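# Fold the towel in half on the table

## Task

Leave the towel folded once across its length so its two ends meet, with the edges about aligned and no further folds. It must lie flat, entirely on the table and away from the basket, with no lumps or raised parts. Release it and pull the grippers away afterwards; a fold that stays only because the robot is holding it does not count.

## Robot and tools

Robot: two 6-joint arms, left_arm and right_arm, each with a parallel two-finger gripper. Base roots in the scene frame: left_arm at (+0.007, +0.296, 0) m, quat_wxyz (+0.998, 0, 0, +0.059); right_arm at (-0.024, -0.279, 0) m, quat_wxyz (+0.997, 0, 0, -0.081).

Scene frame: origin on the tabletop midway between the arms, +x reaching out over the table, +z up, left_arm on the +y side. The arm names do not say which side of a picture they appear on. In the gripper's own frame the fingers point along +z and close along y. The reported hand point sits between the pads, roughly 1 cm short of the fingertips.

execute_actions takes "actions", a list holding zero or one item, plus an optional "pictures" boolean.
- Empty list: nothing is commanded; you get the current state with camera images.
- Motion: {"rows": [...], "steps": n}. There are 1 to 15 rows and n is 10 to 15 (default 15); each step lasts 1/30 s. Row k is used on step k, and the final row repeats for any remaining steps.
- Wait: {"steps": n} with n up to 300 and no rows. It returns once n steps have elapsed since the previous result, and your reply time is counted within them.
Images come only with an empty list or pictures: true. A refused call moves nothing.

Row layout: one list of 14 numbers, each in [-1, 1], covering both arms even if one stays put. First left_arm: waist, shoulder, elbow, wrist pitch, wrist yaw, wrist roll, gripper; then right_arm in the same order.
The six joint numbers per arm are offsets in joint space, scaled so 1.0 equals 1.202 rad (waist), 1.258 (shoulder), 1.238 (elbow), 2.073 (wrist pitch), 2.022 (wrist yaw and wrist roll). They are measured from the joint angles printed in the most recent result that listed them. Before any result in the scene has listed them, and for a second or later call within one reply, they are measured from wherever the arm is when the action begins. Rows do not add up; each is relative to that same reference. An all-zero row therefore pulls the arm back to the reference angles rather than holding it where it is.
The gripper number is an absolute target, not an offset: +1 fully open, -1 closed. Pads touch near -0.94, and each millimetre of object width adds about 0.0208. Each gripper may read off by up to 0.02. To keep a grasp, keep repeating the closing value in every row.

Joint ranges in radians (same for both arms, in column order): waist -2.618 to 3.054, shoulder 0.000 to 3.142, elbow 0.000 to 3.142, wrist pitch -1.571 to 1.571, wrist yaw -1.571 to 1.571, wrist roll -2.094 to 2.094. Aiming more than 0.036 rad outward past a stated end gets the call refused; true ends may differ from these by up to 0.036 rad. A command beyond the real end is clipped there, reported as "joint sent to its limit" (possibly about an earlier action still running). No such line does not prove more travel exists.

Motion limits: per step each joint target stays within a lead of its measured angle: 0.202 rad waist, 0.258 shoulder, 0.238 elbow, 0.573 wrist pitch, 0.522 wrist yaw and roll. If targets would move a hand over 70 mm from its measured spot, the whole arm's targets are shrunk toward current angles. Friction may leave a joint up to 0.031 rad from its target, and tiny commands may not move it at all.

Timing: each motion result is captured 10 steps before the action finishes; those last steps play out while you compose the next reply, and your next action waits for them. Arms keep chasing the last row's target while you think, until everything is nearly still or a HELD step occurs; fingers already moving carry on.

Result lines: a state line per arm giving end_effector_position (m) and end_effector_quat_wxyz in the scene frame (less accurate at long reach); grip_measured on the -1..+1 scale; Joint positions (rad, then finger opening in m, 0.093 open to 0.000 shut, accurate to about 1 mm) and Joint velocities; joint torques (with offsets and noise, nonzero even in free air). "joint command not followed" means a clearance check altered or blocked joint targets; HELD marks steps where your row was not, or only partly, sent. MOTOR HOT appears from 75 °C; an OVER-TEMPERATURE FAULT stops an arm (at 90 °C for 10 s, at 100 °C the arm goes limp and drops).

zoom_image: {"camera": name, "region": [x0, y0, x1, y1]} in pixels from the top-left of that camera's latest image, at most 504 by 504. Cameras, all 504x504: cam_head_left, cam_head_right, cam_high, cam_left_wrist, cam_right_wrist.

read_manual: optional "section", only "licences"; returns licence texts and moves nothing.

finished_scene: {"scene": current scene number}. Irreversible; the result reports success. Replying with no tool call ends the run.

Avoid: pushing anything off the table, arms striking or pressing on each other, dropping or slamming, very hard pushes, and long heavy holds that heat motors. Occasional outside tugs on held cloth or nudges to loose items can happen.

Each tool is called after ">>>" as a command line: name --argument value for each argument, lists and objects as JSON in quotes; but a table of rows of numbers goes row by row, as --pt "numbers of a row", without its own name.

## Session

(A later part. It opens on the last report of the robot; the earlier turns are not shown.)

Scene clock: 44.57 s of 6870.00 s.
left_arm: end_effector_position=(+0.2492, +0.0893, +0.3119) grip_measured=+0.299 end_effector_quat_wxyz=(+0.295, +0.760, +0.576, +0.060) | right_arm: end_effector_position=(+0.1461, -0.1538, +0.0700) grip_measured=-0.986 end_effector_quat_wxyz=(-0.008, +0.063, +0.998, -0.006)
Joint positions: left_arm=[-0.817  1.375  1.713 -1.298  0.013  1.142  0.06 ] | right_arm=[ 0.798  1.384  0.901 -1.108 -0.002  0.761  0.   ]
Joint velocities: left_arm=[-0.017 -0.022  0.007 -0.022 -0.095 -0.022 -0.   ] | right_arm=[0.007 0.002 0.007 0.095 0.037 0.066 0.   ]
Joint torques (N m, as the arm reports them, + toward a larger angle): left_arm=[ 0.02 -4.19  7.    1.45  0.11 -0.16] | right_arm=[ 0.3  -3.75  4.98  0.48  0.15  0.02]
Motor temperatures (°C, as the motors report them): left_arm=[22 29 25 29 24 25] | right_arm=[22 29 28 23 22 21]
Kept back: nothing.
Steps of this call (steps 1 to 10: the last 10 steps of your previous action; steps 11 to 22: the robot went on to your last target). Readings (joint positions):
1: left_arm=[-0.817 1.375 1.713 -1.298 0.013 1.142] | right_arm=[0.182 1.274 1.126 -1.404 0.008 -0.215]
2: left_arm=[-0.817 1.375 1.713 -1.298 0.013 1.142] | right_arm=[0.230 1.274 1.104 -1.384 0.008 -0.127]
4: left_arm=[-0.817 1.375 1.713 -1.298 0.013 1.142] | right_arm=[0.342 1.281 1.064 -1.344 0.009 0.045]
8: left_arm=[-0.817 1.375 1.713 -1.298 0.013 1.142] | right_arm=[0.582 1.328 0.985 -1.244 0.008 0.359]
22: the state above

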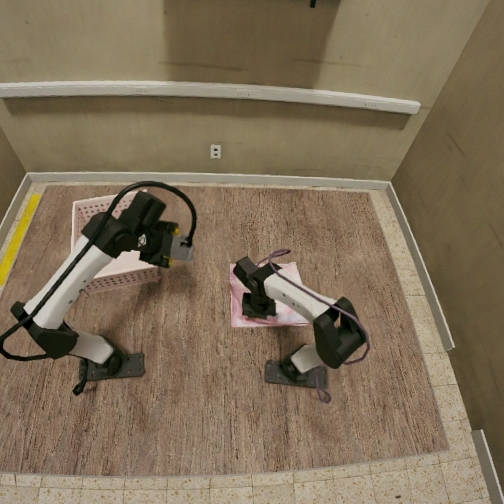

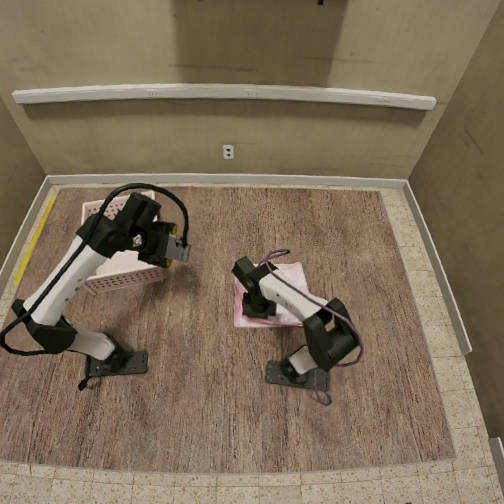

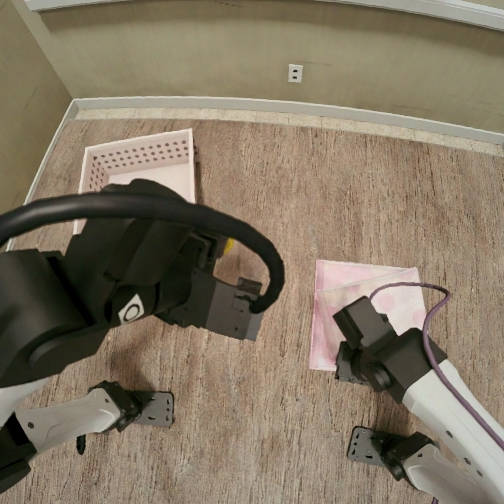

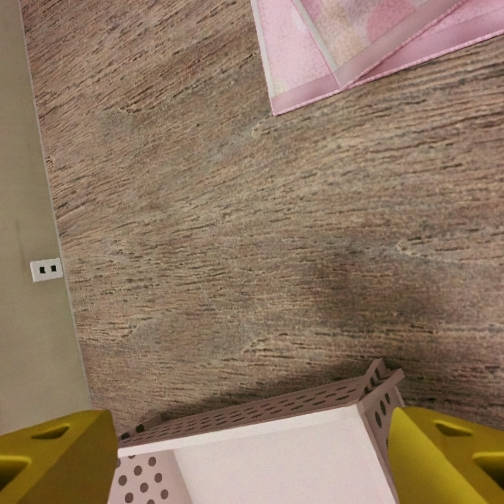

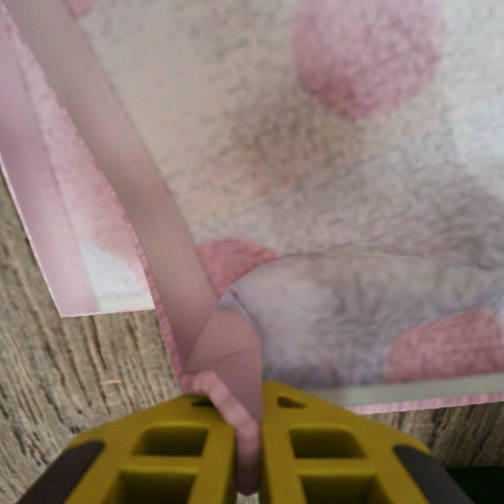

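>>> execute_actions --actions '[{"rows":[[0,0,0,0,0,0,0.3,0.011,0.018,0.02,0.011,0,0.02,-1],[0,0,0,0,0,0,0.3,0.023,0.037,0.03,0.021,0,0.025,-1],[0,0,0,0,0,0,0.3,0.034,0.055,0.04,0.032,0,0.03,-1],[0,0,0,0,0,0,0.3,0.045,0.074,0.05,0.043,0,0.035,-1],[0,0,0,0,0,0,0.3,0.057,0.092,0.056,0.054,0,0.04,-1],[0,0,0,0,0,0,0.3,0.068,0.11,0.056,0.064,0,0.045,-1],[0,0,0,0,0,0,0.3,0.079,0.129,0.056,0.075,0,0.05,-1],[0,0,0,0,0,0,0.3,0.09,0.147,0.056,0.086,0,0.055,-1],[0,0,0,0,0,0,0.3,0.102,0.166,0.056,0.096,0,0.055,-1],[0,0,0,0,0,0,0.3,0.113,0.184,0.056,0.107,0,0.055,-1]],"steps":15}]'

>>> execute_actions --actions '[{"steps":16}]' --pictures true

>>> zoom_image --camera "cam_high" --region '[270, 230, 470, 430]'

Scene clock: 45.90 s of 6870.00 s.
left_arm: end_effector_position=(+0.2492, +0.0893, +0.3119) grip_measured=+0.299 end_effector_quat_wxyz=(+0.295, +0.760, +0.576, +0.060) | right_arm: end_effector_position=(+0.1508, -0.1405, +0.0644) grip_measured=-0.986 end_effector_quat_wxyz=(-0.010, +0.068, +0.998, -0.008)
Joint positions: left_arm=[-0.817  1.375  1.713 -1.298  0.013  1.142  0.06 ] | right_arm=[ 0.834  1.443  0.927 -1.081 -0.002  0.806  0.   ]
Joint velocities: left_arm=[ 0.002  0.007 -0.017  0.066  0.007 -0.022  0.001] | right_arm=[ 0.374  0.711  0.305  0.491 -0.066  0.198  0.   ]
Joint torques (N m, as the arm reports them, + toward a larger angle): left_arm=[ 0.02 -4.22  7.03  1.45  0.12 -0.15] | right_arm=[ 0.93 -3.27  7.79  0.55  0.1   0.  ]
Motor temperatures (°C, as the motors report them): left_arm=[22 28 25 29 24 25] | right_arm=[22 29 28 23 22 21]
Steps of this call (steps 1 to 30: the robot went on to your last target; steps 31 to 35: nothing new was sent; steps 36 to 40: the first 5 steps of this action). Readings (joint positions):
36: left_arm=[-0.817 1.375 1.713 -1.298 0.013 1.142] | right_arm=[0.798 1.384 0.901 -1.103 -0.002 0.783]
37: left_arm=[-0.817 1.375 1.713 -1.298 0.013 1.142] | right_arm=[0.802 1.389 0.903 -1.102 -0.002 0.787]
39: left_arm=[-0.817 1.375 1.713 -1.298 0.013 1.142] | right_arm=[0.821 1.420 0.918 -1.093 -0.002 0.799]
40: the state above

Scene clock: 46.43 s of 6870.00 s.
left_arm: end_effector_position=(+0.2492, +0.0893, +0.3119) grip_measured=+0.299 end_effector_quat_wxyz=(+0.295, +0.760, +0.576, +0.060) | right_arm: end_effector_position=(+0.1628, -0.1001, +0.0309) grip_measured=-0.986 end_effector_quat_wxyz=(-0.003, +0.049, +0.999, -0.002)
Joint positions: left_arm=[-0.817  1.375  1.713 -1.298  0.013  1.142  0.06 ] | right_arm=[ 0.927  1.611  0.946 -0.913 -0.002  0.863  0.   ]
Joint velocities: left_arm=[ 0.022 -0.002 -0.012 -0.007  0.007  0.022 -0.   ] | right_arm=[-0.017 -0.012 -0.017  0.007  0.081  0.007  0.   ]
Joint torques (N m, as the arm reports them, + toward a larger angle): left_arm=[ 0.07 -4.25  7.05  1.46  0.1  -0.16] | right_arm=[ 0.67 -5.27  7.48  0.59  0.11  0.  ]
Motor temperatures (°C, as the motors report them): left_arm=[22 28 26 29 24 25] | right_arm=[22 29 28 23 22 21]
Kept back: nothing.
Steps of this call (steps 1 to 10: the last 10 steps of your previous action; steps 11 to 16: the robot went on to your last target). Readings (joint positions):
1: left_arm=[-0.817 1.375 1.713 -1.298 0.013 1.142] | right_arm=[0.847 1.468 0.936 -1.063 -0.002 0.814]
2: left_arm=[-0.817 1.375 1.713 -1.298 0.013 1.142] | right_arm=[0.861 1.492 0.942 -1.043 -0.002 0.822]
4: left_arm=[-0.817 1.375 1.713 -1.298 0.013 1.142] | right_arm=[0.889 1.540 0.946 -1.000 -0.002 0.837]
8: left_arm=[-0.817 1.375 1.713 -1.298 0.013 1.142] | right_arm=[0.926 1.609 0.946 -0.938 -0.002 0.853]
16: the state above

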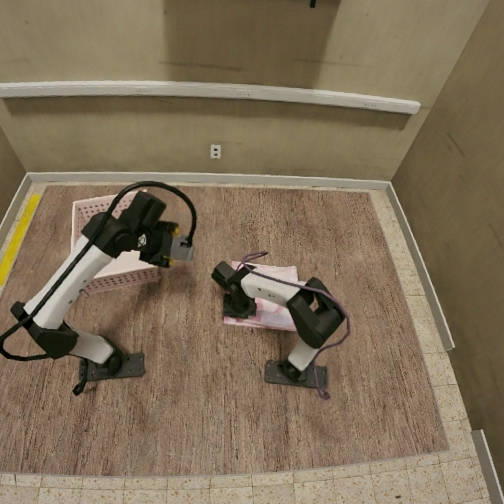

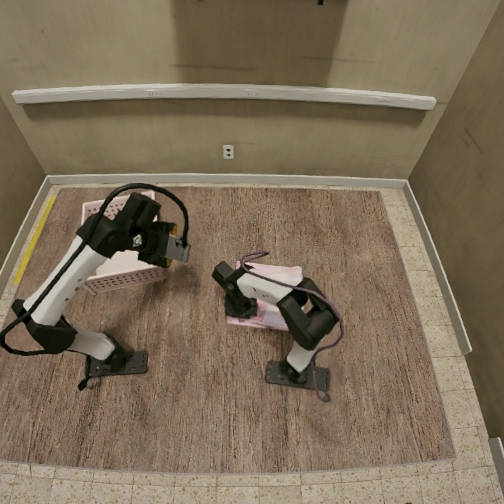

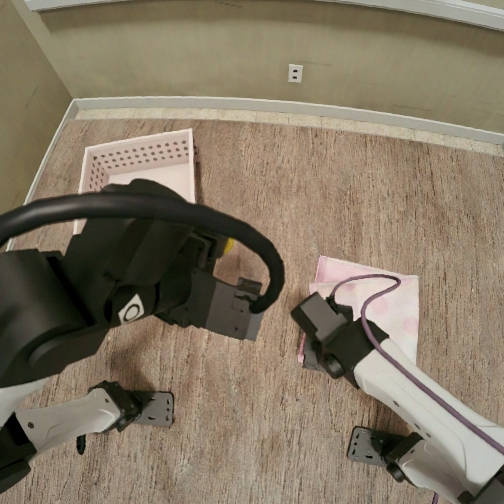

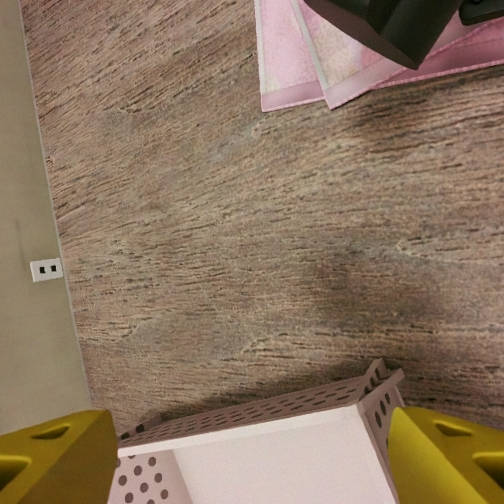

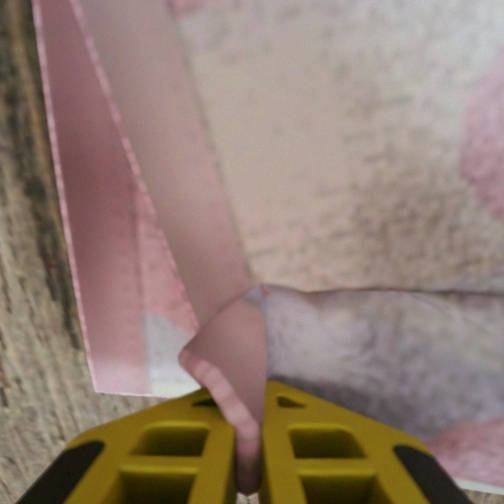

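Region (270, 230, 470, 430) of cam_high's 504x504 image, scaled by 2.520, with more detail than that image has.

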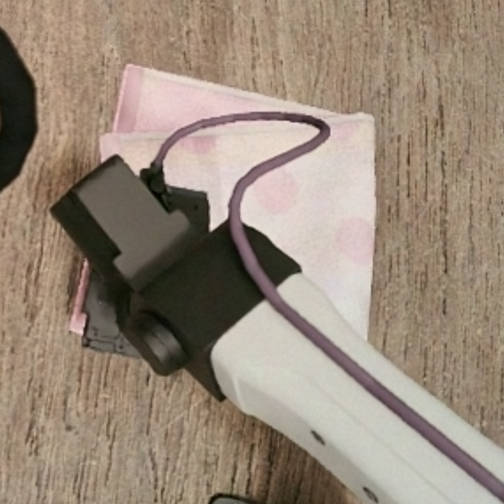

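>>> execute_actions --actions '[{"rows":[[0,0.04,0.04,0.03,0,-0.2,-0.1,0,0,0.02,0,0,0,-1],[0,0.08,0.04,0.06,0,-0.4,-0.1,0,0,0.02,0,0,0,-1],[0,0.12,0.04,0.09,0,-0.6,-0.1,0,0,0.02,0,0,0,-1],[0,0.16,0.04,0.12,0,-0.8,-0.1,0,0,0.02,0,0,0,-1],[0,0.2,0.04,0.15,0,-0.985,-0.1,0,0,0.02,0,0,0,-1],[0,0.24,0.04,0.181,0,-0.985,-0.1,0,0,0.02,0,0,0,-1],[0,0.28,0.04,0.181,0,-0.985,-0.1,0,0,0.02,0,0,0,-1],[0,0.32,0.04,0.181,0,-0.985,-0.1,0,0,0.02,0,0,0,-1],[-0.02,0.36,0.04,0.181,0,-0.985,-0.1,0,0,0.02,0,0,0,-1],[-0.04,0.4,0.04,0.181,0,-0.985,-0.1,0,0,0.02,0,0,0,-1],[-0.06,0.44,0.04,0.181,0,-0.985,-0.1,0,0,0.02,0,0,0,-1],[-0.08,0.48,0.04,0.181,0,-0.985,-0.1,0,0,0.02,0,0,0,-1],[-0.1,0.52,0.04,0.181,0,-0.985,-0.1,0,0,0.02,0,0,0,-1],[-0.115,0.56,0.04,0.181,0,-0.985,-0.1,0,0,0.02,0,0,0,-1],[-0.126,0.585,0.04,0.181,0,-0.985,-0.1,0,0,0.02,0,0,0,-1]],"steps":15}]'

>>> execute_actions --actions '[{"steps":28}]' --pictures true

Scene clock: 48.00 s of 6870.00 s.
left_arm: end_effector_position=(+0.2837, +0.0604, +0.3091) grip_measured=-0.097 end_effector_quat_wxyz=(+0.324, +0.609, +0.724, -0.007) | right_arm: end_effector_position=(+0.1632, -0.0997, +0.0309) grip_measured=-0.986 end_effector_quat_wxyz=(-0.002, +0.050, +0.999, -0.001)
Joint positions: left_arm=[-0.817  1.48   1.755 -1.187  0.013  0.696  0.041] | right_arm=[ 0.927  1.611  0.946 -0.911 -0.002  0.865  0.   ]
Joint velocities: left_arm=[-0.012  1.126  0.09   1.209 -0.037 -2.366 -0.001] | right_arm=[-0.002 -0.012 -0.002  0.007 -0.051  0.007  0.   ]
Joint torques (N m, as the arm reports them, + toward a larger angle): left_arm=[ 0.03 -1.4   7.43  1.37  0.1  -0.11] | right_arm=[ 0.16 -5.71  7.49  0.34  0.11 -0.1 ]
Motor temperatures (°C, as the motors report them): left_arm=[22 28 26 29 24 25] | right_arm=[22 29 28 23 22 21]
Steps of this call (steps 1 to 15: the robot went on to your last target; steps 16 to 42: nothing new was sent; steps 43 to 47: the first 5 steps of this action). Readings (joint positions):
43: left_arm=[-0.817 1.379 1.718 -1.298 0.013 1.077] | right_arm=[0.927 1.611 0.946 -0.911 -0.002 0.865]
44: left_arm=[-0.817 1.391 1.728 -1.288 0.013 0.980] | right_arm=[0.927 1.611 0.946 -0.911 -0.002 0.865]
46: left_arm=[-0.817 1.443 1.749 -1.228 0.013 0.783] | right_arm=[0.927 1.611 0.946 -0.911 -0.002 0.865]
47: the state above

Scene clock: 48.93 s of 6870.00 s.
left_arm: end_effector_position=(+0.3163, -0.0549, +0.0665) grip_measured=-0.099 end_effector_quat_wxyz=(+0.079, +0.013, +0.993, -0.089) | right_arm: end_effector_position=(+0.1600, -0.1050, +0.0312) grip_measured=-0.986 end_effector_quat_wxyz=(-0.009, +0.060, +0.998, -0.012)
Joint positions: left_arm=[-0.965  2.134  1.755 -0.953  0.002 -0.821  0.04 ] | right_arm=[ 0.924  1.611  0.947 -0.937  0.003  0.881  0.   ]
Joint velocities: left_arm=[ 0.002 -0.007 -0.007  0.037 -0.022 -0.095  0.001] | right_arm=[ 0.007  0.027  0.007 -0.007 -0.022 -0.11   0.   ]
Joint torques (N m, as the arm reports them, + toward a larger angle): left_arm=[ -0.3  -13.89   8.3    1.13   0.12  -0.21] | right_arm=[ 0.45 -5.64  7.39  0.54  0.07 -0.26]
Motor temperatures (°C, as the motors report them): left_arm=[22 29 26 29 24 25] | right_arm=[22 29 28 23 22 21]
Kept back: nothing.
Steps of this call (steps 1 to 10: the last 10 steps of your previous action; steps 11 to 28: the robot went on to your last target). Readings (joint positions):
1: left_arm=[-0.817 1.521 1.755 -1.145 0.013 0.616] | right_arm=[0.927 1.611 0.946 -0.911 -0.002 0.865]
2: left_arm=[-0.817 1.567 1.755 -1.107 0.013 0.538] | right_arm=[0.927 1.611 0.946 -0.911 -0.002 0.865]
4: left_arm=[-0.818 1.670 1.755 -1.048 0.013 0.380] | right_arm=[0.927 1.611 0.946 -0.911 -0.002 0.865]
8: left_arm=[-0.859 1.890 1.755 -0.978 0.011 0.065] | right_arm=[0.927 1.611 0.946 -0.911 -0.002 0.865]
28: the state above

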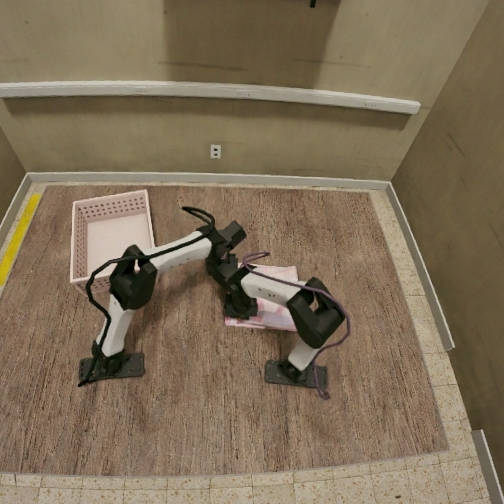

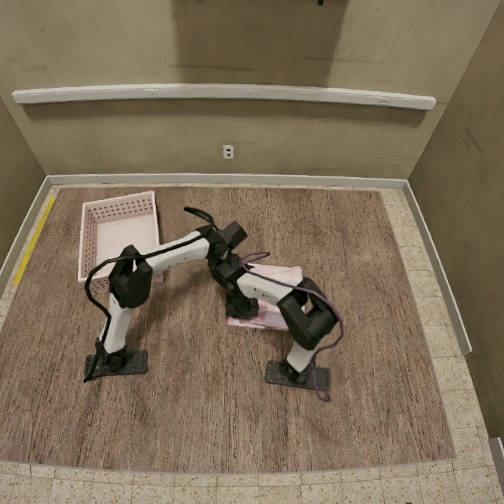

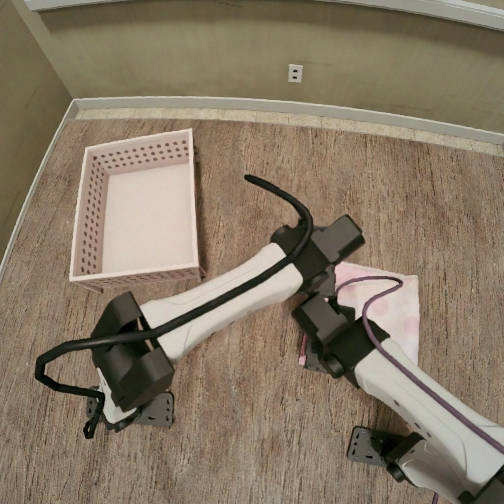

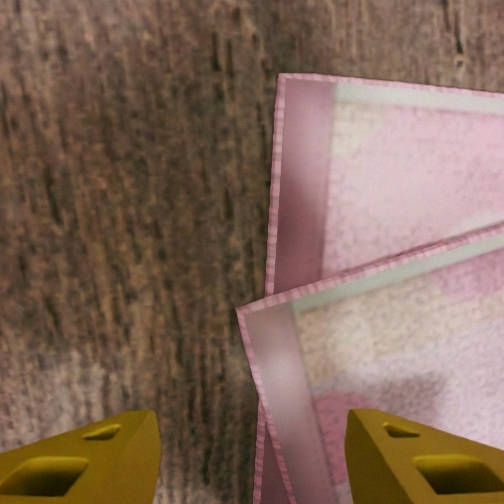

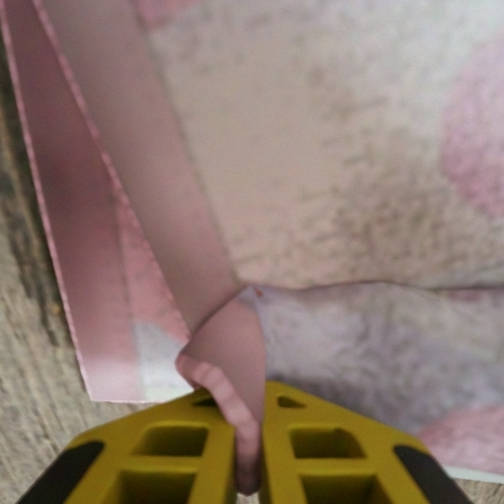

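>>> execute_actions --actions '[{"rows":[[0.03,-0.015,0.03,0,0,0,-0.1,0.005,-0.03,-0.014,-0.008,0,0,-1],[0.03,-0.015,0.05,0,0,0,-0.1,0.01,-0.06,-0.028,-0.016,0,0,-1],[0.03,-0.015,0.07,0,0,0,-0.1,0.015,-0.09,-0.042,-0.024,0,0,-1],[0.03,0,0.1,-0.01,0,0,-0.1,0.02,-0.12,-0.056,-0.032,0,0,-1],[0.03,0.02,0.13,-0.02,0,0,-0.1,0.025,-0.15,-0.07,-0.04,0,0,-1],[0.03,0.04,0.16,-0.03,0,0.1,-0.1,0.03,-0.18,-0.084,-0.048,0,0,-1],[0.03,0.06,0.19,-0.04,0,0.2,-0.1,0.034,-0.205,-0.098,-0.056,0,0,-1],[0.03,0.08,0.22,-0.05,0.01,0.3,-0.1,0.034,-0.205,-0.098,-0.056,0,0,-1],[0.03,0.1,0.25,-0.06,0.02,0.4,-0.1,0.034,-0.205,-0.098,-0.056,0,0,-1],[0.03,0.12,0.28,-0.07,0.03,0.5,-0.1,0.034,-0.205,-0.098,-0.056,0,0,-1],[0.03,0.14,0.3,-0.08,0.04,0.624,-0.1,0.034,-0.205,-0.098,-0.056,0,0,-1],[0.03,0.155,0.317,-0.09,0.05,0.624,-0.1,0.034,-0.205,-0.098,-0.056,0,0,-1],[0.03,0.17,0.317,-0.1,0.06,0.624,-0.1,0.034,-0.205,-0.098,-0.056,0,0,-1],[0.03,0.185,0.317,-0.11,0.07,0.624,-0.1,0.034,-0.205,-0.098,-0.056,0,0,-1],[0.03,0.196,0.317,-0.11,0.076,0.624,-0.1,0.034,-0.205,-0.098,-0.056,0,0,-1]],"steps":15}]'

>>> execute_actions --actions '[{"steps":28}]' --pictures true

Scene clock: 51.63 s of 6870.00 s.
left_arm: end_effector_position=(+0.3342, -0.0577, +0.0855) grip_measured=-0.099 end_effector_quat_wxyz=(+0.095, -0.005, +0.990, -0.107) | right_arm: end_effector_position=(+0.1504, -0.1108, +0.0445) grip_measured=-0.986 end_effector_quat_wxyz=(+0.005, +0.051, +0.999, +0.003)
Joint positions: left_arm=[-0.94   2.139  1.827 -0.972  0.003 -0.833  0.04 ] | right_arm=[ 0.934  1.51   0.905 -0.955  0.003  0.872  0.   ]
Joint velocities: left_arm=[ 0.164  0.12   1.009 -0.242 -0.066 -0.007  0.   ] | right_arm=[ 0.178 -1.131 -0.452 -0.359  0.051 -0.007  0.   ]
Joint torques (N m, as the arm reports them, + toward a larger angle): left_arm=[  0.22 -11.05  10.1    1.1    0.02  -0.02] | right_arm=[ 0.93 -6.6   4.49  0.2   0.12  0.01]
Motor temperatures (°C, as the motors report them): left_arm=[22 30 26 29 24 25] | right_arm=[22 29 28 23 22 21]
Steps of this call (steps 1 to 30: the robot went on to your last target; steps 31 to 76: nothing new was sent; steps 77 to 81: the first 5 steps of this action). Readings (joint positions):
77: left_arm=[-0.963 2.134 1.755 -0.939 0.003 -0.841] | right_arm=[0.924 1.608 0.947 -0.935 0.003 0.871]
78: left_arm=[-0.959 2.134 1.762 -0.945 0.003 -0.838] | right_arm=[0.924 1.598 0.943 -0.937 0.003 0.871]
80: left_arm=[-0.946 2.135 1.795 -0.961 0.003 -0.835] | right_arm=[0.929 1.547 0.920 -0.945 0.003 0.872]
81: the state above

Scene clock: 52.57 s of 6870.00 s.
left_arm: end_effector_position=(+0.3323, -0.0823, +0.0490) grip_measured=-0.099 end_effector_quat_wxyz=(+0.054, +0.582, +0.807, -0.083) | right_arm: end_effector_position=(+0.1245, -0.1293, +0.0609) grip_measured=-0.986 end_effector_quat_wxyz=(+0.005, +0.040, +0.999, +0.004)
Joint positions: left_arm=[-0.93   2.394  2.131 -1.17   0.143  0.428  0.04 ] | right_arm=[ 0.956  1.361  0.846 -1.043  0.003  0.873  0.   ]
Joint velocities: left_arm=[-0.012 -0.007 -0.002 -0.066  0.007  0.081 -0.   ] | right_arm=[0.007 0.002 0.002 0.007 0.095 0.007 0.   ]
Joint torques (N m, as the arm reports them, + toward a larger angle): left_arm=[  0.13 -14.83   9.     0.5    0.33  -0.05] | right_arm=[ 0.8  -4.44  4.39  0.3   0.11  0.  ]
Motor temperatures (°C, as the motors report them): left_arm=[22 31 26 29 24 25] | right_arm=[22 29 28 23 22 21]
Kept back: nothing.
Steps of this call (steps 1 to 10: the last 10 steps of your previous action; steps 11 to 28: the robot went on to your last target). Readings (joint positions):
1: left_arm=[-0.936 2.146 1.866 -0.981 0.003 -0.799] | right_arm=[0.940 1.470 0.889 -0.967 0.003 0.872]
2: left_arm=[-0.932 2.157 1.907 -0.989 0.003 -0.731] | right_arm=[0.947 1.429 0.874 -0.981 0.003 0.872]
4: left_arm=[-0.930 2.189 1.991 -1.006 0.008 -0.535] | right_arm=[0.955 1.373 0.856 -1.012 0.003 0.873]
8: left_arm=[-0.930 2.276 2.116 -1.054 0.053 -0.133] | right_arm=[0.956 1.361 0.847 -1.035 0.003 0.873]
28: the state above

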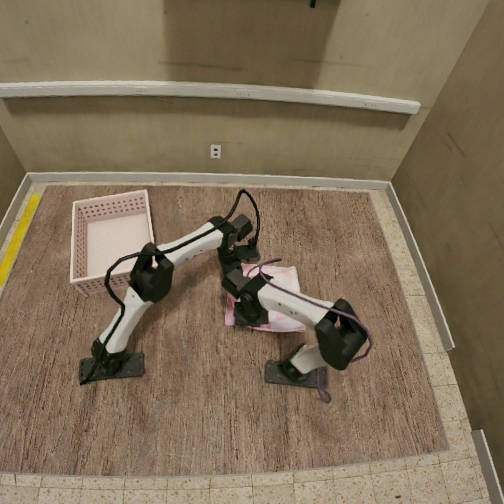

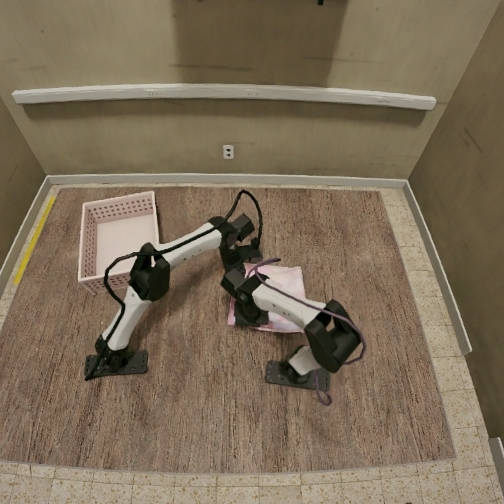

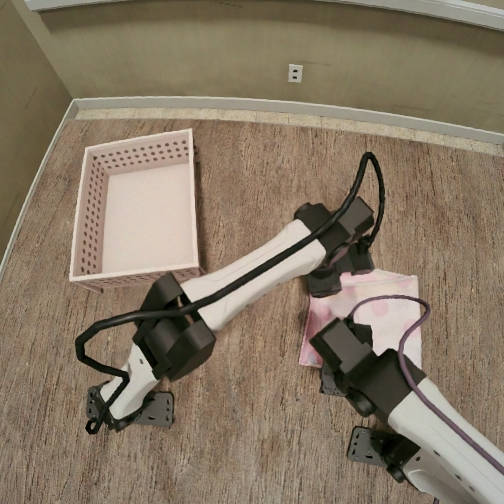

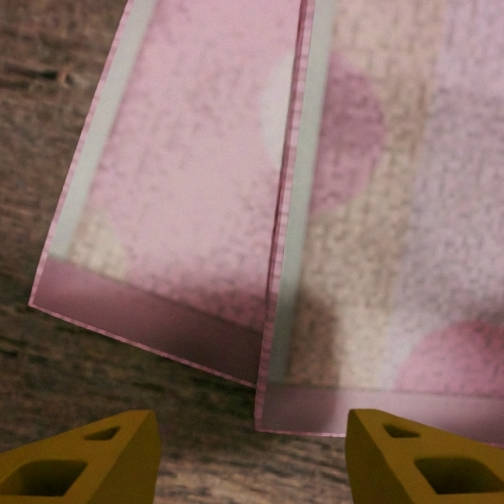

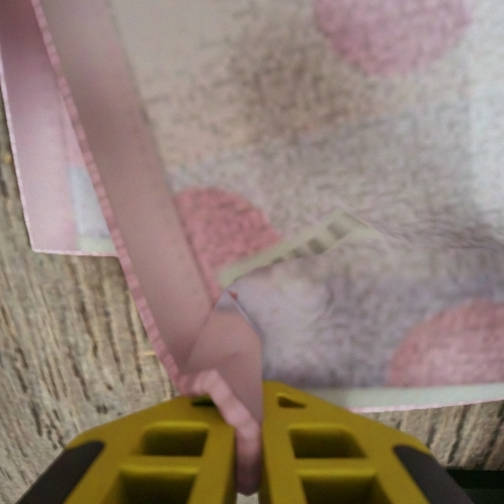

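>>> execute_actions --actions '[{"rows":[[-0.02,0,0.012,0.01,0.005,0,-0.1,0,0,0,0,0,0,-1],[-0.036,0,0.012,0.02,0.005,0,-0.1,0,0,0,0,0,0,-1],[-0.036,0,0.012,0.022,0.005,0,-0.1,0,0,0,0,0,0,-1],[-0.036,0.01,0.012,0.022,0.005,0,-0.1,0,0,0,0,0,0,-1],[-0.036,0.02,0.012,0.022,0.005,0,-0.1,0,0,0,0,0,0,-1],[-0.036,0.03,0.012,0.022,0.005,0,-0.1,0,0,0,0,0,0,-1],[-0.036,0.04,0.012,0.022,0.005,0,-0.1,0,0,0,0,0,0,-1],[-0.036,0.052,0.012,0.022,0.005,0,-0.1,0,0,0,0,0,0,-1]],"steps":15}]'

>>> execute_actions --actions '[{"steps":15}]' --pictures true

Scene clock: 53.53 s of 6870.00 s.
left_arm: end_effector_position=(+0.3255, -0.0931, +0.0496) grip_measured=-0.099 end_effector_quat_wxyz=(+0.061, +0.594, +0.797, -0.086) | right_arm: end_effector_position=(+0.1245, -0.1293, +0.0609) grip_measured=-0.986 end_effector_quat_wxyz=(+0.005, +0.040, +0.999, +0.004)
Joint positions: left_arm=[-0.954  2.394  2.131 -1.154  0.144  0.434  0.04 ] | right_arm=[ 0.956  1.361  0.846 -1.043  0.003  0.873  0.   ]
Joint velocities: left_arm=[-0.222  0.002  0.012  0.183  0.007 -0.066 -0.001] | right_arm=[-0.007  0.007 -0.007 -0.066 -0.081 -0.007  0.   ]
Joint torques (N m, as the arm reports them, + toward a larger angle): left_arm=[ -0.56 -11.81   8.76   0.79   0.3   -0.17] | right_arm=[ 0.16 -3.79  5.93  0.4   0.11 -0.07]
Motor temperatures (°C, as the motors report them): left_arm=[22 31 26 28 24 25] | right_arm=[22 29 28 23 22 21]
Steps of this call (steps 1 to 24: the robot went on to your last target; steps 25 to 29: the first 5 steps of this action). Readings (joint positions):
25: left_arm=[-0.931 2.394 2.131 -1.171 0.144 0.435] | right_arm=[0.956 1.361 0.846 -1.043 0.003 0.873]
26: left_arm=[-0.934 2.394 2.131 -1.167 0.144 0.434] | right_arm=[0.956 1.361 0.846 -1.043 0.003 0.873]
28: left_arm=[-0.946 2.394 2.131 -1.158 0.144 0.434] | right_arm=[0.956 1.361 0.846 -1.043 0.003 0.873]
29: the state above

Scene clock: 54.03 s of 6870.00 s.
left_arm: end_effector_position=(+0.3163, -0.0984, +0.0186) grip_measured=-0.099 end_effector_quat_wxyz=(+0.035, +0.602, +0.794, -0.082) | right_arm: end_effector_position=(+0.1245, -0.1293, +0.0609) grip_measured=-0.986 end_effector_quat_wxyz=(+0.005, +0.040, +0.999, +0.004)
Joint positions: left_arm=[-0.974  2.459  2.131 -1.139  0.147  0.434  0.04 ] | right_arm=[ 0.956  1.361  0.846 -1.043  0.003  0.873  0.   ]
Joint velocities: left_arm=[-0.002 -0.002  0.007  0.022 -0.037 -0.051 -0.001] | right_arm=[-0.007 -0.007 -0.007  0.007 -0.022  0.066  0.   ]
Joint torques (N m, as the arm reports them, + toward a larger angle): left_arm=[  0.19 -14.13   8.62   0.71   0.23  -0.16] | right_arm=[ 0.15 -3.79  5.93  0.4   0.11 -0.08]
Motor temperatures (°C, as the motors report them): left_arm=[22 31 26 28 24 25] | right_arm=[22 29 28 23 22 21]
Kept back: nothing.
Steps of this call (steps 1 to 10: the last 10 steps of your previous action; steps 11 to 15: the robot went on to your last target). Readings (joint positions):
1: left_arm=[-0.961 2.396 2.131 -1.151 0.144 0.434] | right_arm=[0.956 1.361 0.846 -1.043 0.003 0.873]
2: left_arm=[-0.967 2.399 2.131 -1.147 0.145 0.434] | right_arm=[0.956 1.361 0.846 -1.043 0.003 0.873]
4: left_arm=[-0.973 2.415 2.131 -1.142 0.147 0.434] | right_arm=[0.956 1.361 0.846 -1.043 0.003 0.873]
8: left_arm=[-0.974 2.452 2.131 -1.140 0.147 0.434] | right_arm=[0.956 1.361 0.846 -1.043 0.003 0.873]
15: the state above

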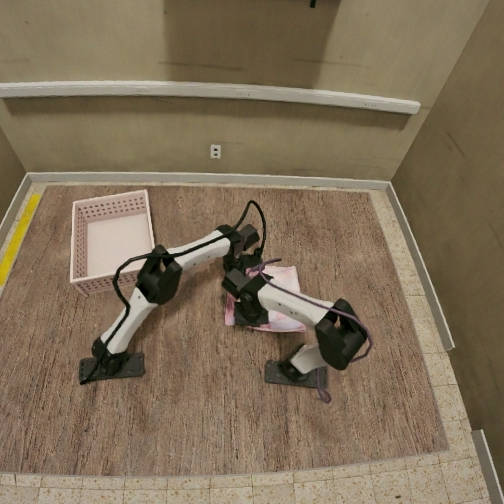

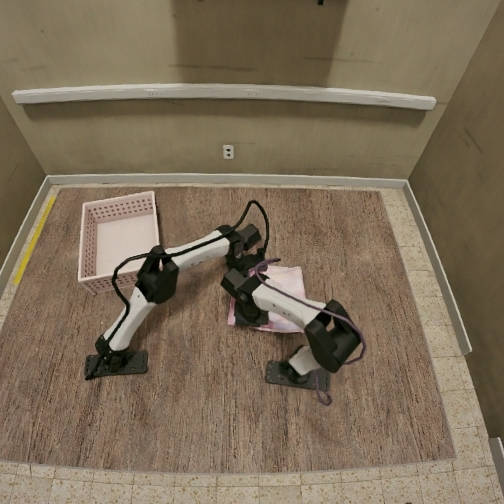

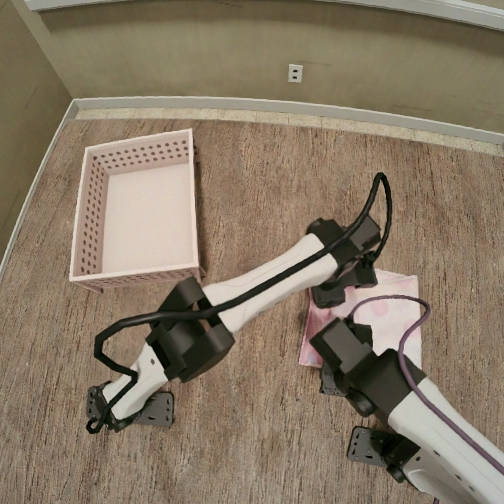

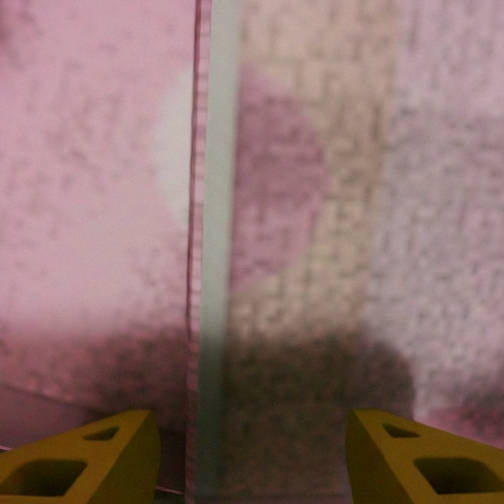

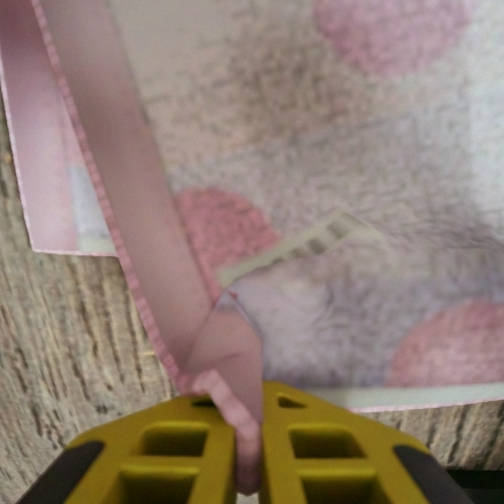

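Good alignment. Press lightly and close, then lift.

>>> execute_actions --actions '[{"rows":[[0,0.03,0.012,0,0,0,-0.1,0,0,0,0,0,0,-1],[0,0.03,0.012,0,0,0,-0.1,0,0,0,0,0,0,-1],[0,0.03,0.012,0,0,0,-0.1,0,0,0,0,0,0,-1],[0,0.03,0.012,0,0,0,-0.1,0,0,0,0,0,0,-1],[0,0.03,0.012,0,0,0,-0.1,0,0,0,0,0,0,-1],[0,0.03,0.012,0,0,0,-0.2,0,0,0,0,0,0,-1],[0,0.03,0.012,0,0,0,-0.3,0,0,0,0,0,0,-1],[0,0.03,0.012,0,0,0,-0.4,0,0,0,0,0,0,-1],[0,0.03,0.012,0,0,0,-0.5,0,0,0,0,0,0,-1],[0,0.03,0.012,0,0,0,-0.6,0,0,0,0,0,0,-1],[0,0.03,0.012,0,0,0,-0.7,0,0,0,0,0,0,-1],[0,0.03,0.012,0,0,0,-0.8,0,0,0,0,0,0,-1],[0,0.03,0.012,0,0,0,-0.9,0,0,0,0,0,0,-1],[0,0.03,0.012,0,0,0,-1,0,0,0,0,0,0,-1]],"steps":15}]'

>>> execute_actions --actions '[{"rows":[[0,0,0.012,0,0,0,-1,0,0,0,0,0,0,-1],[0,0,0.012,0,0,0,-1,0,0,0,0,0,0,-1],[0,0,0.012,0,0,0,-1,0,0,0,0,0,0,-1],[0,-0.02,0.012,0,0,0,-1,0,0,0,0,0,0,-1],[0,-0.035,0.012,0,0,0,-1,0,0,0,0,0,0,-1],[0,-0.05,0.012,0,0,0,-1,0,0,0,0,0,0,-1],[0,-0.065,0.012,0,0,0,-1,0,0,0,0,0,0,-1],[0,-0.08,0.012,0,0,0,-1,0,0,0,0,0,0,-1]],"steps":15}]'

>>> execute_actions --actions '[{"steps":15}]' --pictures true

Scene clock: 54.93 s of 6870.00 s.
left_arm: end_effector_position=(+0.3156, -0.0978, +0.0128) grip_measured=-0.099 end_effector_quat_wxyz=(+0.030, +0.602, +0.794, -0.082) | right_arm: end_effector_position=(+0.1245, -0.1293, +0.0609) grip_measured=-0.986 end_effector_quat_wxyz=(+0.005, +0.040, +0.999, +0.004)
Joint positions: left_arm=[-0.974  2.471  2.131 -1.138  0.147  0.434  0.04 ] | right_arm=[ 0.956  1.361  0.846 -1.043  0.003  0.873  0.   ]
Joint velocities: left_arm=[ 0.012  0.012  0.002  0.037 -0.051  0.051  0.   ] | right_arm=[-0.022  0.002  0.002  0.051 -0.066 -0.022  0.   ]
Joint torques (N m, as the arm reports them, + toward a larger angle): left_arm=[  0.05 -12.19   8.76   0.55   0.19  -0.11] | right_arm=[ 0.17 -3.8   5.94  0.4   0.11 -0.07]
Motor temperatures (°C, as the motors report them): left_arm=[22 32 26 28 24 25] | right_arm=[22 29 28 23 22 21]
Steps of this call (steps 1 to 15: the robot went on to your last target; steps 16 to 22: nothing new was sent; steps 23 to 27: the first 5 steps of this action). Readings (joint positions):
23: left_arm=[-0.974 2.461 2.131 -1.138 0.147 0.434] | right_arm=[0.956 1.361 0.846 -1.043 0.003 0.873]
24: left_arm=[-0.974 2.463 2.131 -1.138 0.147 0.434] | right_arm=[0.956 1.361 0.846 -1.043 0.003 0.873]
26: left_arm=[-0.974 2.471 2.131 -1.138 0.147 0.434] | right_arm=[0.956 1.361 0.846 -1.043 0.003 0.873]
27: the state above

Scene clock: 55.43 s of 6870.00 s.
left_arm: end_effector_position=(+0.3115, -0.1019, +0.0206) grip_measured=-0.990 end_effector_quat_wxyz=(+0.030, +0.602, +0.792, -0.098) | right_arm: end_effector_position=(+0.1245, -0.1293, +0.0609) grip_measured=-0.986 end_effector_quat_wxyz=(+0.005, +0.040, +0.999, +0.004)
Joint positions: left_arm=[-0.975  2.46   2.137 -1.146  0.18   0.434  0.   ] | right_arm=[ 0.956  1.361  0.846 -1.043  0.003  0.873  0.   ]
Joint velocities: left_arm=[-0.012 -0.095 -0.002 -0.081  0.022 -0.037  0.   ] | right_arm=[ 0.012 -0.002 -0.012 -0.022 -0.051 -0.022  0.   ]
Joint torques (N m, as the arm reports them, + toward a larger angle): left_arm=[  0.06 -16.46   8.4    0.64   0.14  -0.11] | right_arm=[ 0.16 -3.8   5.94  0.4   0.11 -0.07]
Motor temperatures (°C, as the motors report them): left_arm=[22 32 26 28 24 25] | right_arm=[22 29 28 23 22 21]
Steps of this call (steps 1 to 10: the last 10 steps of your previous action; steps 11 to 15: the first 5 steps of this action, its rows measured from where the robot was after step 10). Readings (joint positions):
10: left_arm=[-0.975 2.471 2.134 -1.142 0.174 0.434] | right_arm=[0.956 1.361 0.846 -1.043 0.003 0.873]
11: left_arm=[-0.975 2.469 2.137 -1.143 0.178 0.434] | right_arm=[0.956 1.361 0.846 -1.043 0.003 0.873]
12: left_arm=[-0.975 2.467 2.137 -1.145 0.180 0.434] | right_arm=[0.956 1.361 0.846 -1.043 0.003 0.873]
14: left_arm=[-0.975 2.463 2.137 -1.146 0.180 0.434] | right_arm=[0.956 1.361 0.846 -1.043 0.003 0.873]
15: the state above

Scene clock: 55.93 s of 6870.00 s.
left_arm: end_effector_position=(+0.3153, -0.1064, +0.0601) grip_measured=-0.990 end_effector_quat_wxyz=(+0.070, +0.603, +0.787, -0.107) | right_arm: end_effector_position=(+0.1245, -0.1293, +0.0609) grip_measured=-0.986 end_effector_quat_wxyz=(+0.005, +0.040, +0.999, +0.004)
Joint positions: left_arm=[-0.975  2.378  2.137 -1.147  0.18   0.434  0.   ] | right_arm=[ 0.956  1.361  0.846 -1.043  0.003  0.873  0.   ]
Joint velocities: left_arm=[ 0.002  0.002 -0.012  0.037  0.007  0.066  0.   ] | right_arm=[-0.027 -0.007  0.012 -0.022  0.051  0.037  0.   ]
Joint torques (N m, as the arm reports them, + toward a larger angle): left_arm=[  0.05 -14.2    8.78   0.76   0.14  -0.11] | right_arm=[ 0.18 -3.8   5.89  0.4   0.11 -0.08]
Motor temperatures (°C, as the motors report them): left_arm=[22 32 26 28 24 25] | right_arm=[22 29 28 23 22 21]
Kept back: nothing.
Steps of this call (steps 1 to 10: the last 10 steps of your previous action; steps 11 to 15: the robot went on to your last target). Readings (joint positions):
1: left_arm=[-0.975 2.454 2.137 -1.147 0.180 0.434] | right_arm=[0.956 1.361 0.846 -1.043 0.003 0.873]
2: left_arm=[-0.975 2.447 2.137 -1.147 0.180 0.434] | right_arm=[0.956 1.361 0.846 -1.043 0.003 0.873]
4: left_arm=[-0.975 2.424 2.137 -1.147 0.180 0.434] | right_arm=[0.956 1.361 0.846 -1.043 0.003 0.873]
8: left_arm=[-0.975 2.383 2.137 -1.147 0.180 0.434] | right_arm=[0.956 1.361 0.846 -1.043 0.003 0.873]
15: the state above

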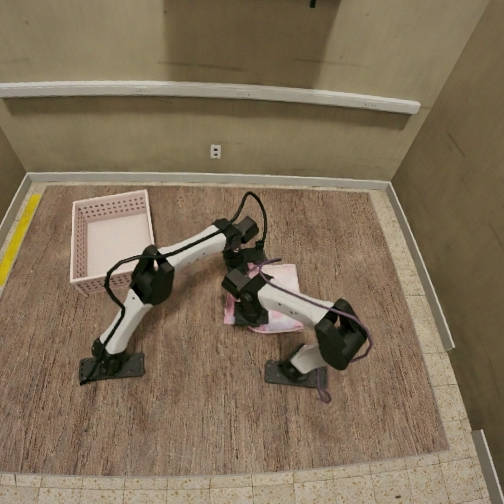

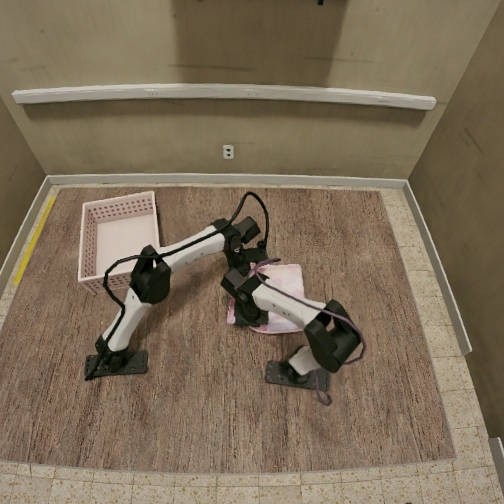

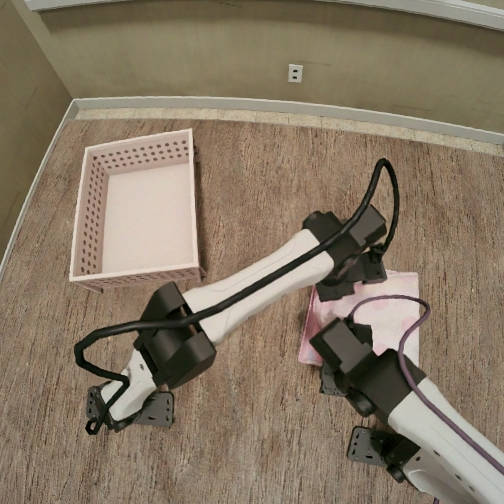

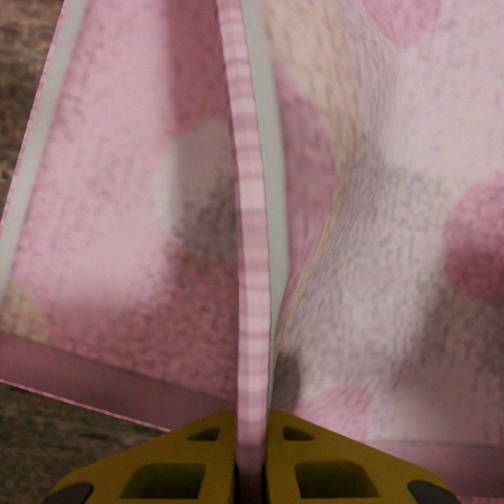

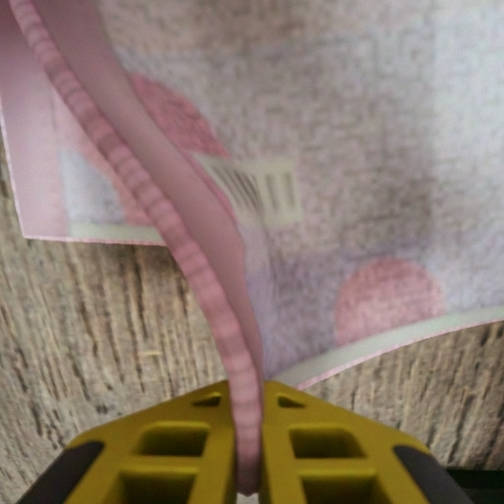

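>>> execute_actions --actions '[{"rows":[[0.006,0,0.012,0.008,0,0.02,-1,0.003,0.007,0.02,0.009,0,0,-1],[0.012,0,0.015,0.016,0,0.04,-1,0.006,0.014,0.025,0.018,0,0,-1],[0.018,0,0.018,0.024,0,0.06,-1,0.009,0.022,0.03,0.027,0,0,-1],[0.024,0.005,0.02,0.032,0,0.08,-1,0.012,0.029,0.035,0.037,0,0.005,-1],[0.03,0.01,0.022,0.04,0,0.1,-1,0.015,0.036,0.04,0.046,0,0.01,-1],[0.036,0.015,0.024,0.048,0,0.12,-1,0.018,0.043,0.045,0.055,0,0.015,-1],[0.042,0.02,0.026,0.056,0,0.14,-1,0.02,0.05,0.05,0.064,0,0.02,-1],[0.048,0.025,0.026,0.064,0,0.16,-1,0.022,0.058,0.055,0.073,0,0.02,-1],[0.054,0.03,0.026,0.072,0,0.18,-1,0.025,0.065,0.06,0.082,0,0.02,-1],[0.062,0.03,0.026,0.083,0,0.2,-1,0.025,0.072,0.062,0.092,0,0.02,-1],[0.062,0.03,0.026,0.083,0,0.22,-1,0.025,0.08,0.062,0.1,0,0.02,-1],[0.062,0.03,0.026,0.083,0,0.22,-1,0.025,0.087,0.062,0.11,0,0.02,-1]],"steps":15}]'

>>> execute_actions --actions '[{"steps":20}]' --pictures true

Scene clock: 57.97 s of 6870.00 s.
left_arm: end_effector_position=(+0.3217, -0.1078, +0.0610) grip_measured=-0.990 end_effector_quat_wxyz=(+0.085, +0.634, +0.762, -0.105) | right_arm: end_effector_position=(+0.1290, -0.1239, +0.0598) grip_measured=-0.986 end_effector_quat_wxyz=(+0.010, +0.040, +0.999, +0.009)
Joint positions: left_arm=[-0.967  2.378  2.137 -1.125  0.18   0.52   0.   ] | right_arm=[ 0.959  1.376  0.853 -1.02   0.003  0.876  0.   ]
Joint velocities: left_arm=[ 0.12  -0.002 -0.007  0.344  0.007  0.755  0.   ] | right_arm=[ 0.071  0.242  0.154  0.256 -0.081  0.022  0.   ]
Joint torques (N m, as the arm reports them, + toward a larger angle): left_arm=[  1.92 -12.8   10.02   0.98   0.19  -0.08] | right_arm=[ 0.98 -2.71  8.43  0.74  0.11 -0.02]
Motor temperatures (°C, as the motors report them): left_arm=[22 33 27 28 24 25] | right_arm=[22 29 29 23 22 21]
Steps of this call (steps 1 to 15: the robot went on to your last target; steps 16 to 56: nothing new was sent; steps 57 to 61: the first 5 steps of this action). Readings (joint positions):
57: left_arm=[-0.975 2.378 2.137 -1.147 0.180 0.440] | right_arm=[0.956 1.361 0.846 -1.043 0.003 0.873]
58: left_arm=[-0.974 2.378 2.137 -1.145 0.180 0.452] | right_arm=[0.956 1.361 0.846 -1.041 0.003 0.873]
60: left_arm=[-0.971 2.378 2.137 -1.135 0.180 0.493] | right_arm=[0.958 1.368 0.848 -1.029 0.003 0.874]
61: the state above

Scene clock: 58.63 s of 6870.00 s.
left_arm: end_effector_position=(+0.3690, -0.1050, +0.0538) grip_measured=-0.990 end_effector_quat_wxyz=(+0.154, +0.731, +0.659, -0.082) | right_arm: end_effector_position=(+0.1630, -0.0820, +0.0568) grip_measured=-0.986 end_effector_quat_wxyz=(+0.057, +0.046, +0.995, +0.064)
Joint positions: left_arm=[-0.898  2.408  2.137 -0.996  0.18   0.867  0.   ] | right_arm=[ 0.978  1.46   0.895 -0.834  0.003  0.906  0.   ]
Joint velocities: left_arm=[ 0.002 -0.002  0.007  0.037 -0.022  0.066  0.   ] | right_arm=[ 0.012  0.002  0.002  0.066 -0.007  0.051  0.   ]
Joint torques (N m, as the arm reports them, + toward a larger angle): left_arm=[ -0.1  -13.52  10.59   1.13   0.24  -0.06] | right_arm=[ 0.84 -4.01  8.19  0.96  0.11 -0.01]
Motor temperatures (°C, as the motors report them): left_arm=[22 34 27 28 24 25] | right_arm=[22 29 29 23 22 21]
Kept back: nothing.
Steps of this call (steps 1 to 10: the last 10 steps of your previous action; steps 11 to 20: the robot went on to your last target). Readings (joint positions):
1: left_arm=[-0.961 2.378 2.137 -1.114 0.180 0.549] | right_arm=[0.963 1.386 0.859 -1.008 0.003 0.880]
2: left_arm=[-0.955 2.379 2.137 -1.102 0.180 0.580] | right_arm=[0.966 1.396 0.866 -0.993 0.003 0.885]
4: left_arm=[-0.938 2.384 2.137 -1.074 0.180 0.648] | right_arm=[0.972 1.415 0.880 -0.960 0.003 0.893]
8: left_arm=[-0.905 2.402 2.137 -1.024 0.180 0.776] | right_arm=[0.978 1.449 0.895 -0.885 0.003 0.901]
20: the state above

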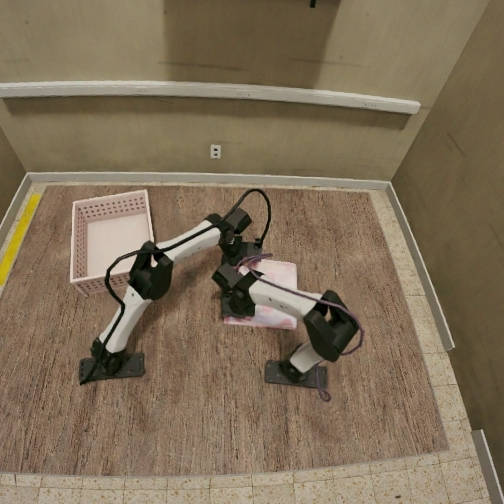

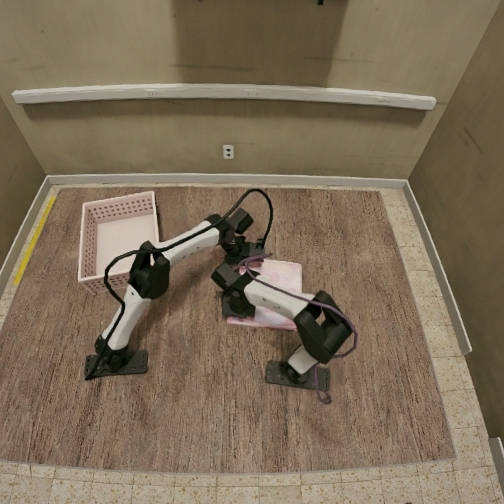

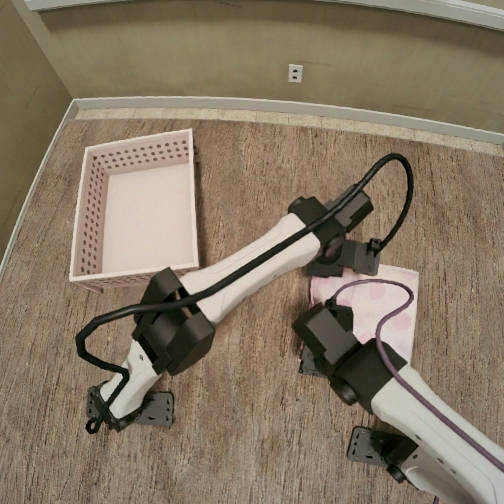

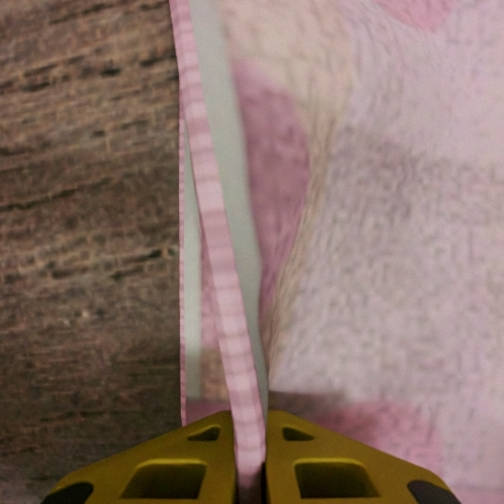

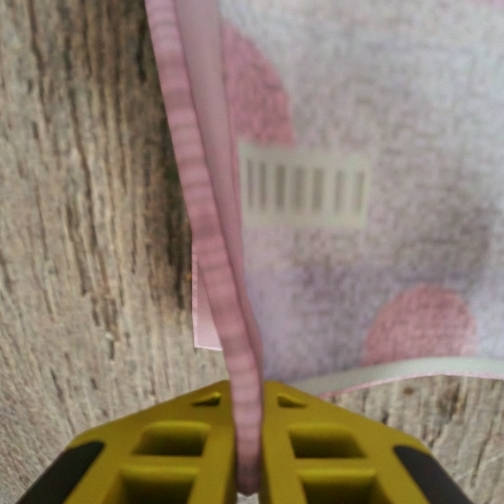

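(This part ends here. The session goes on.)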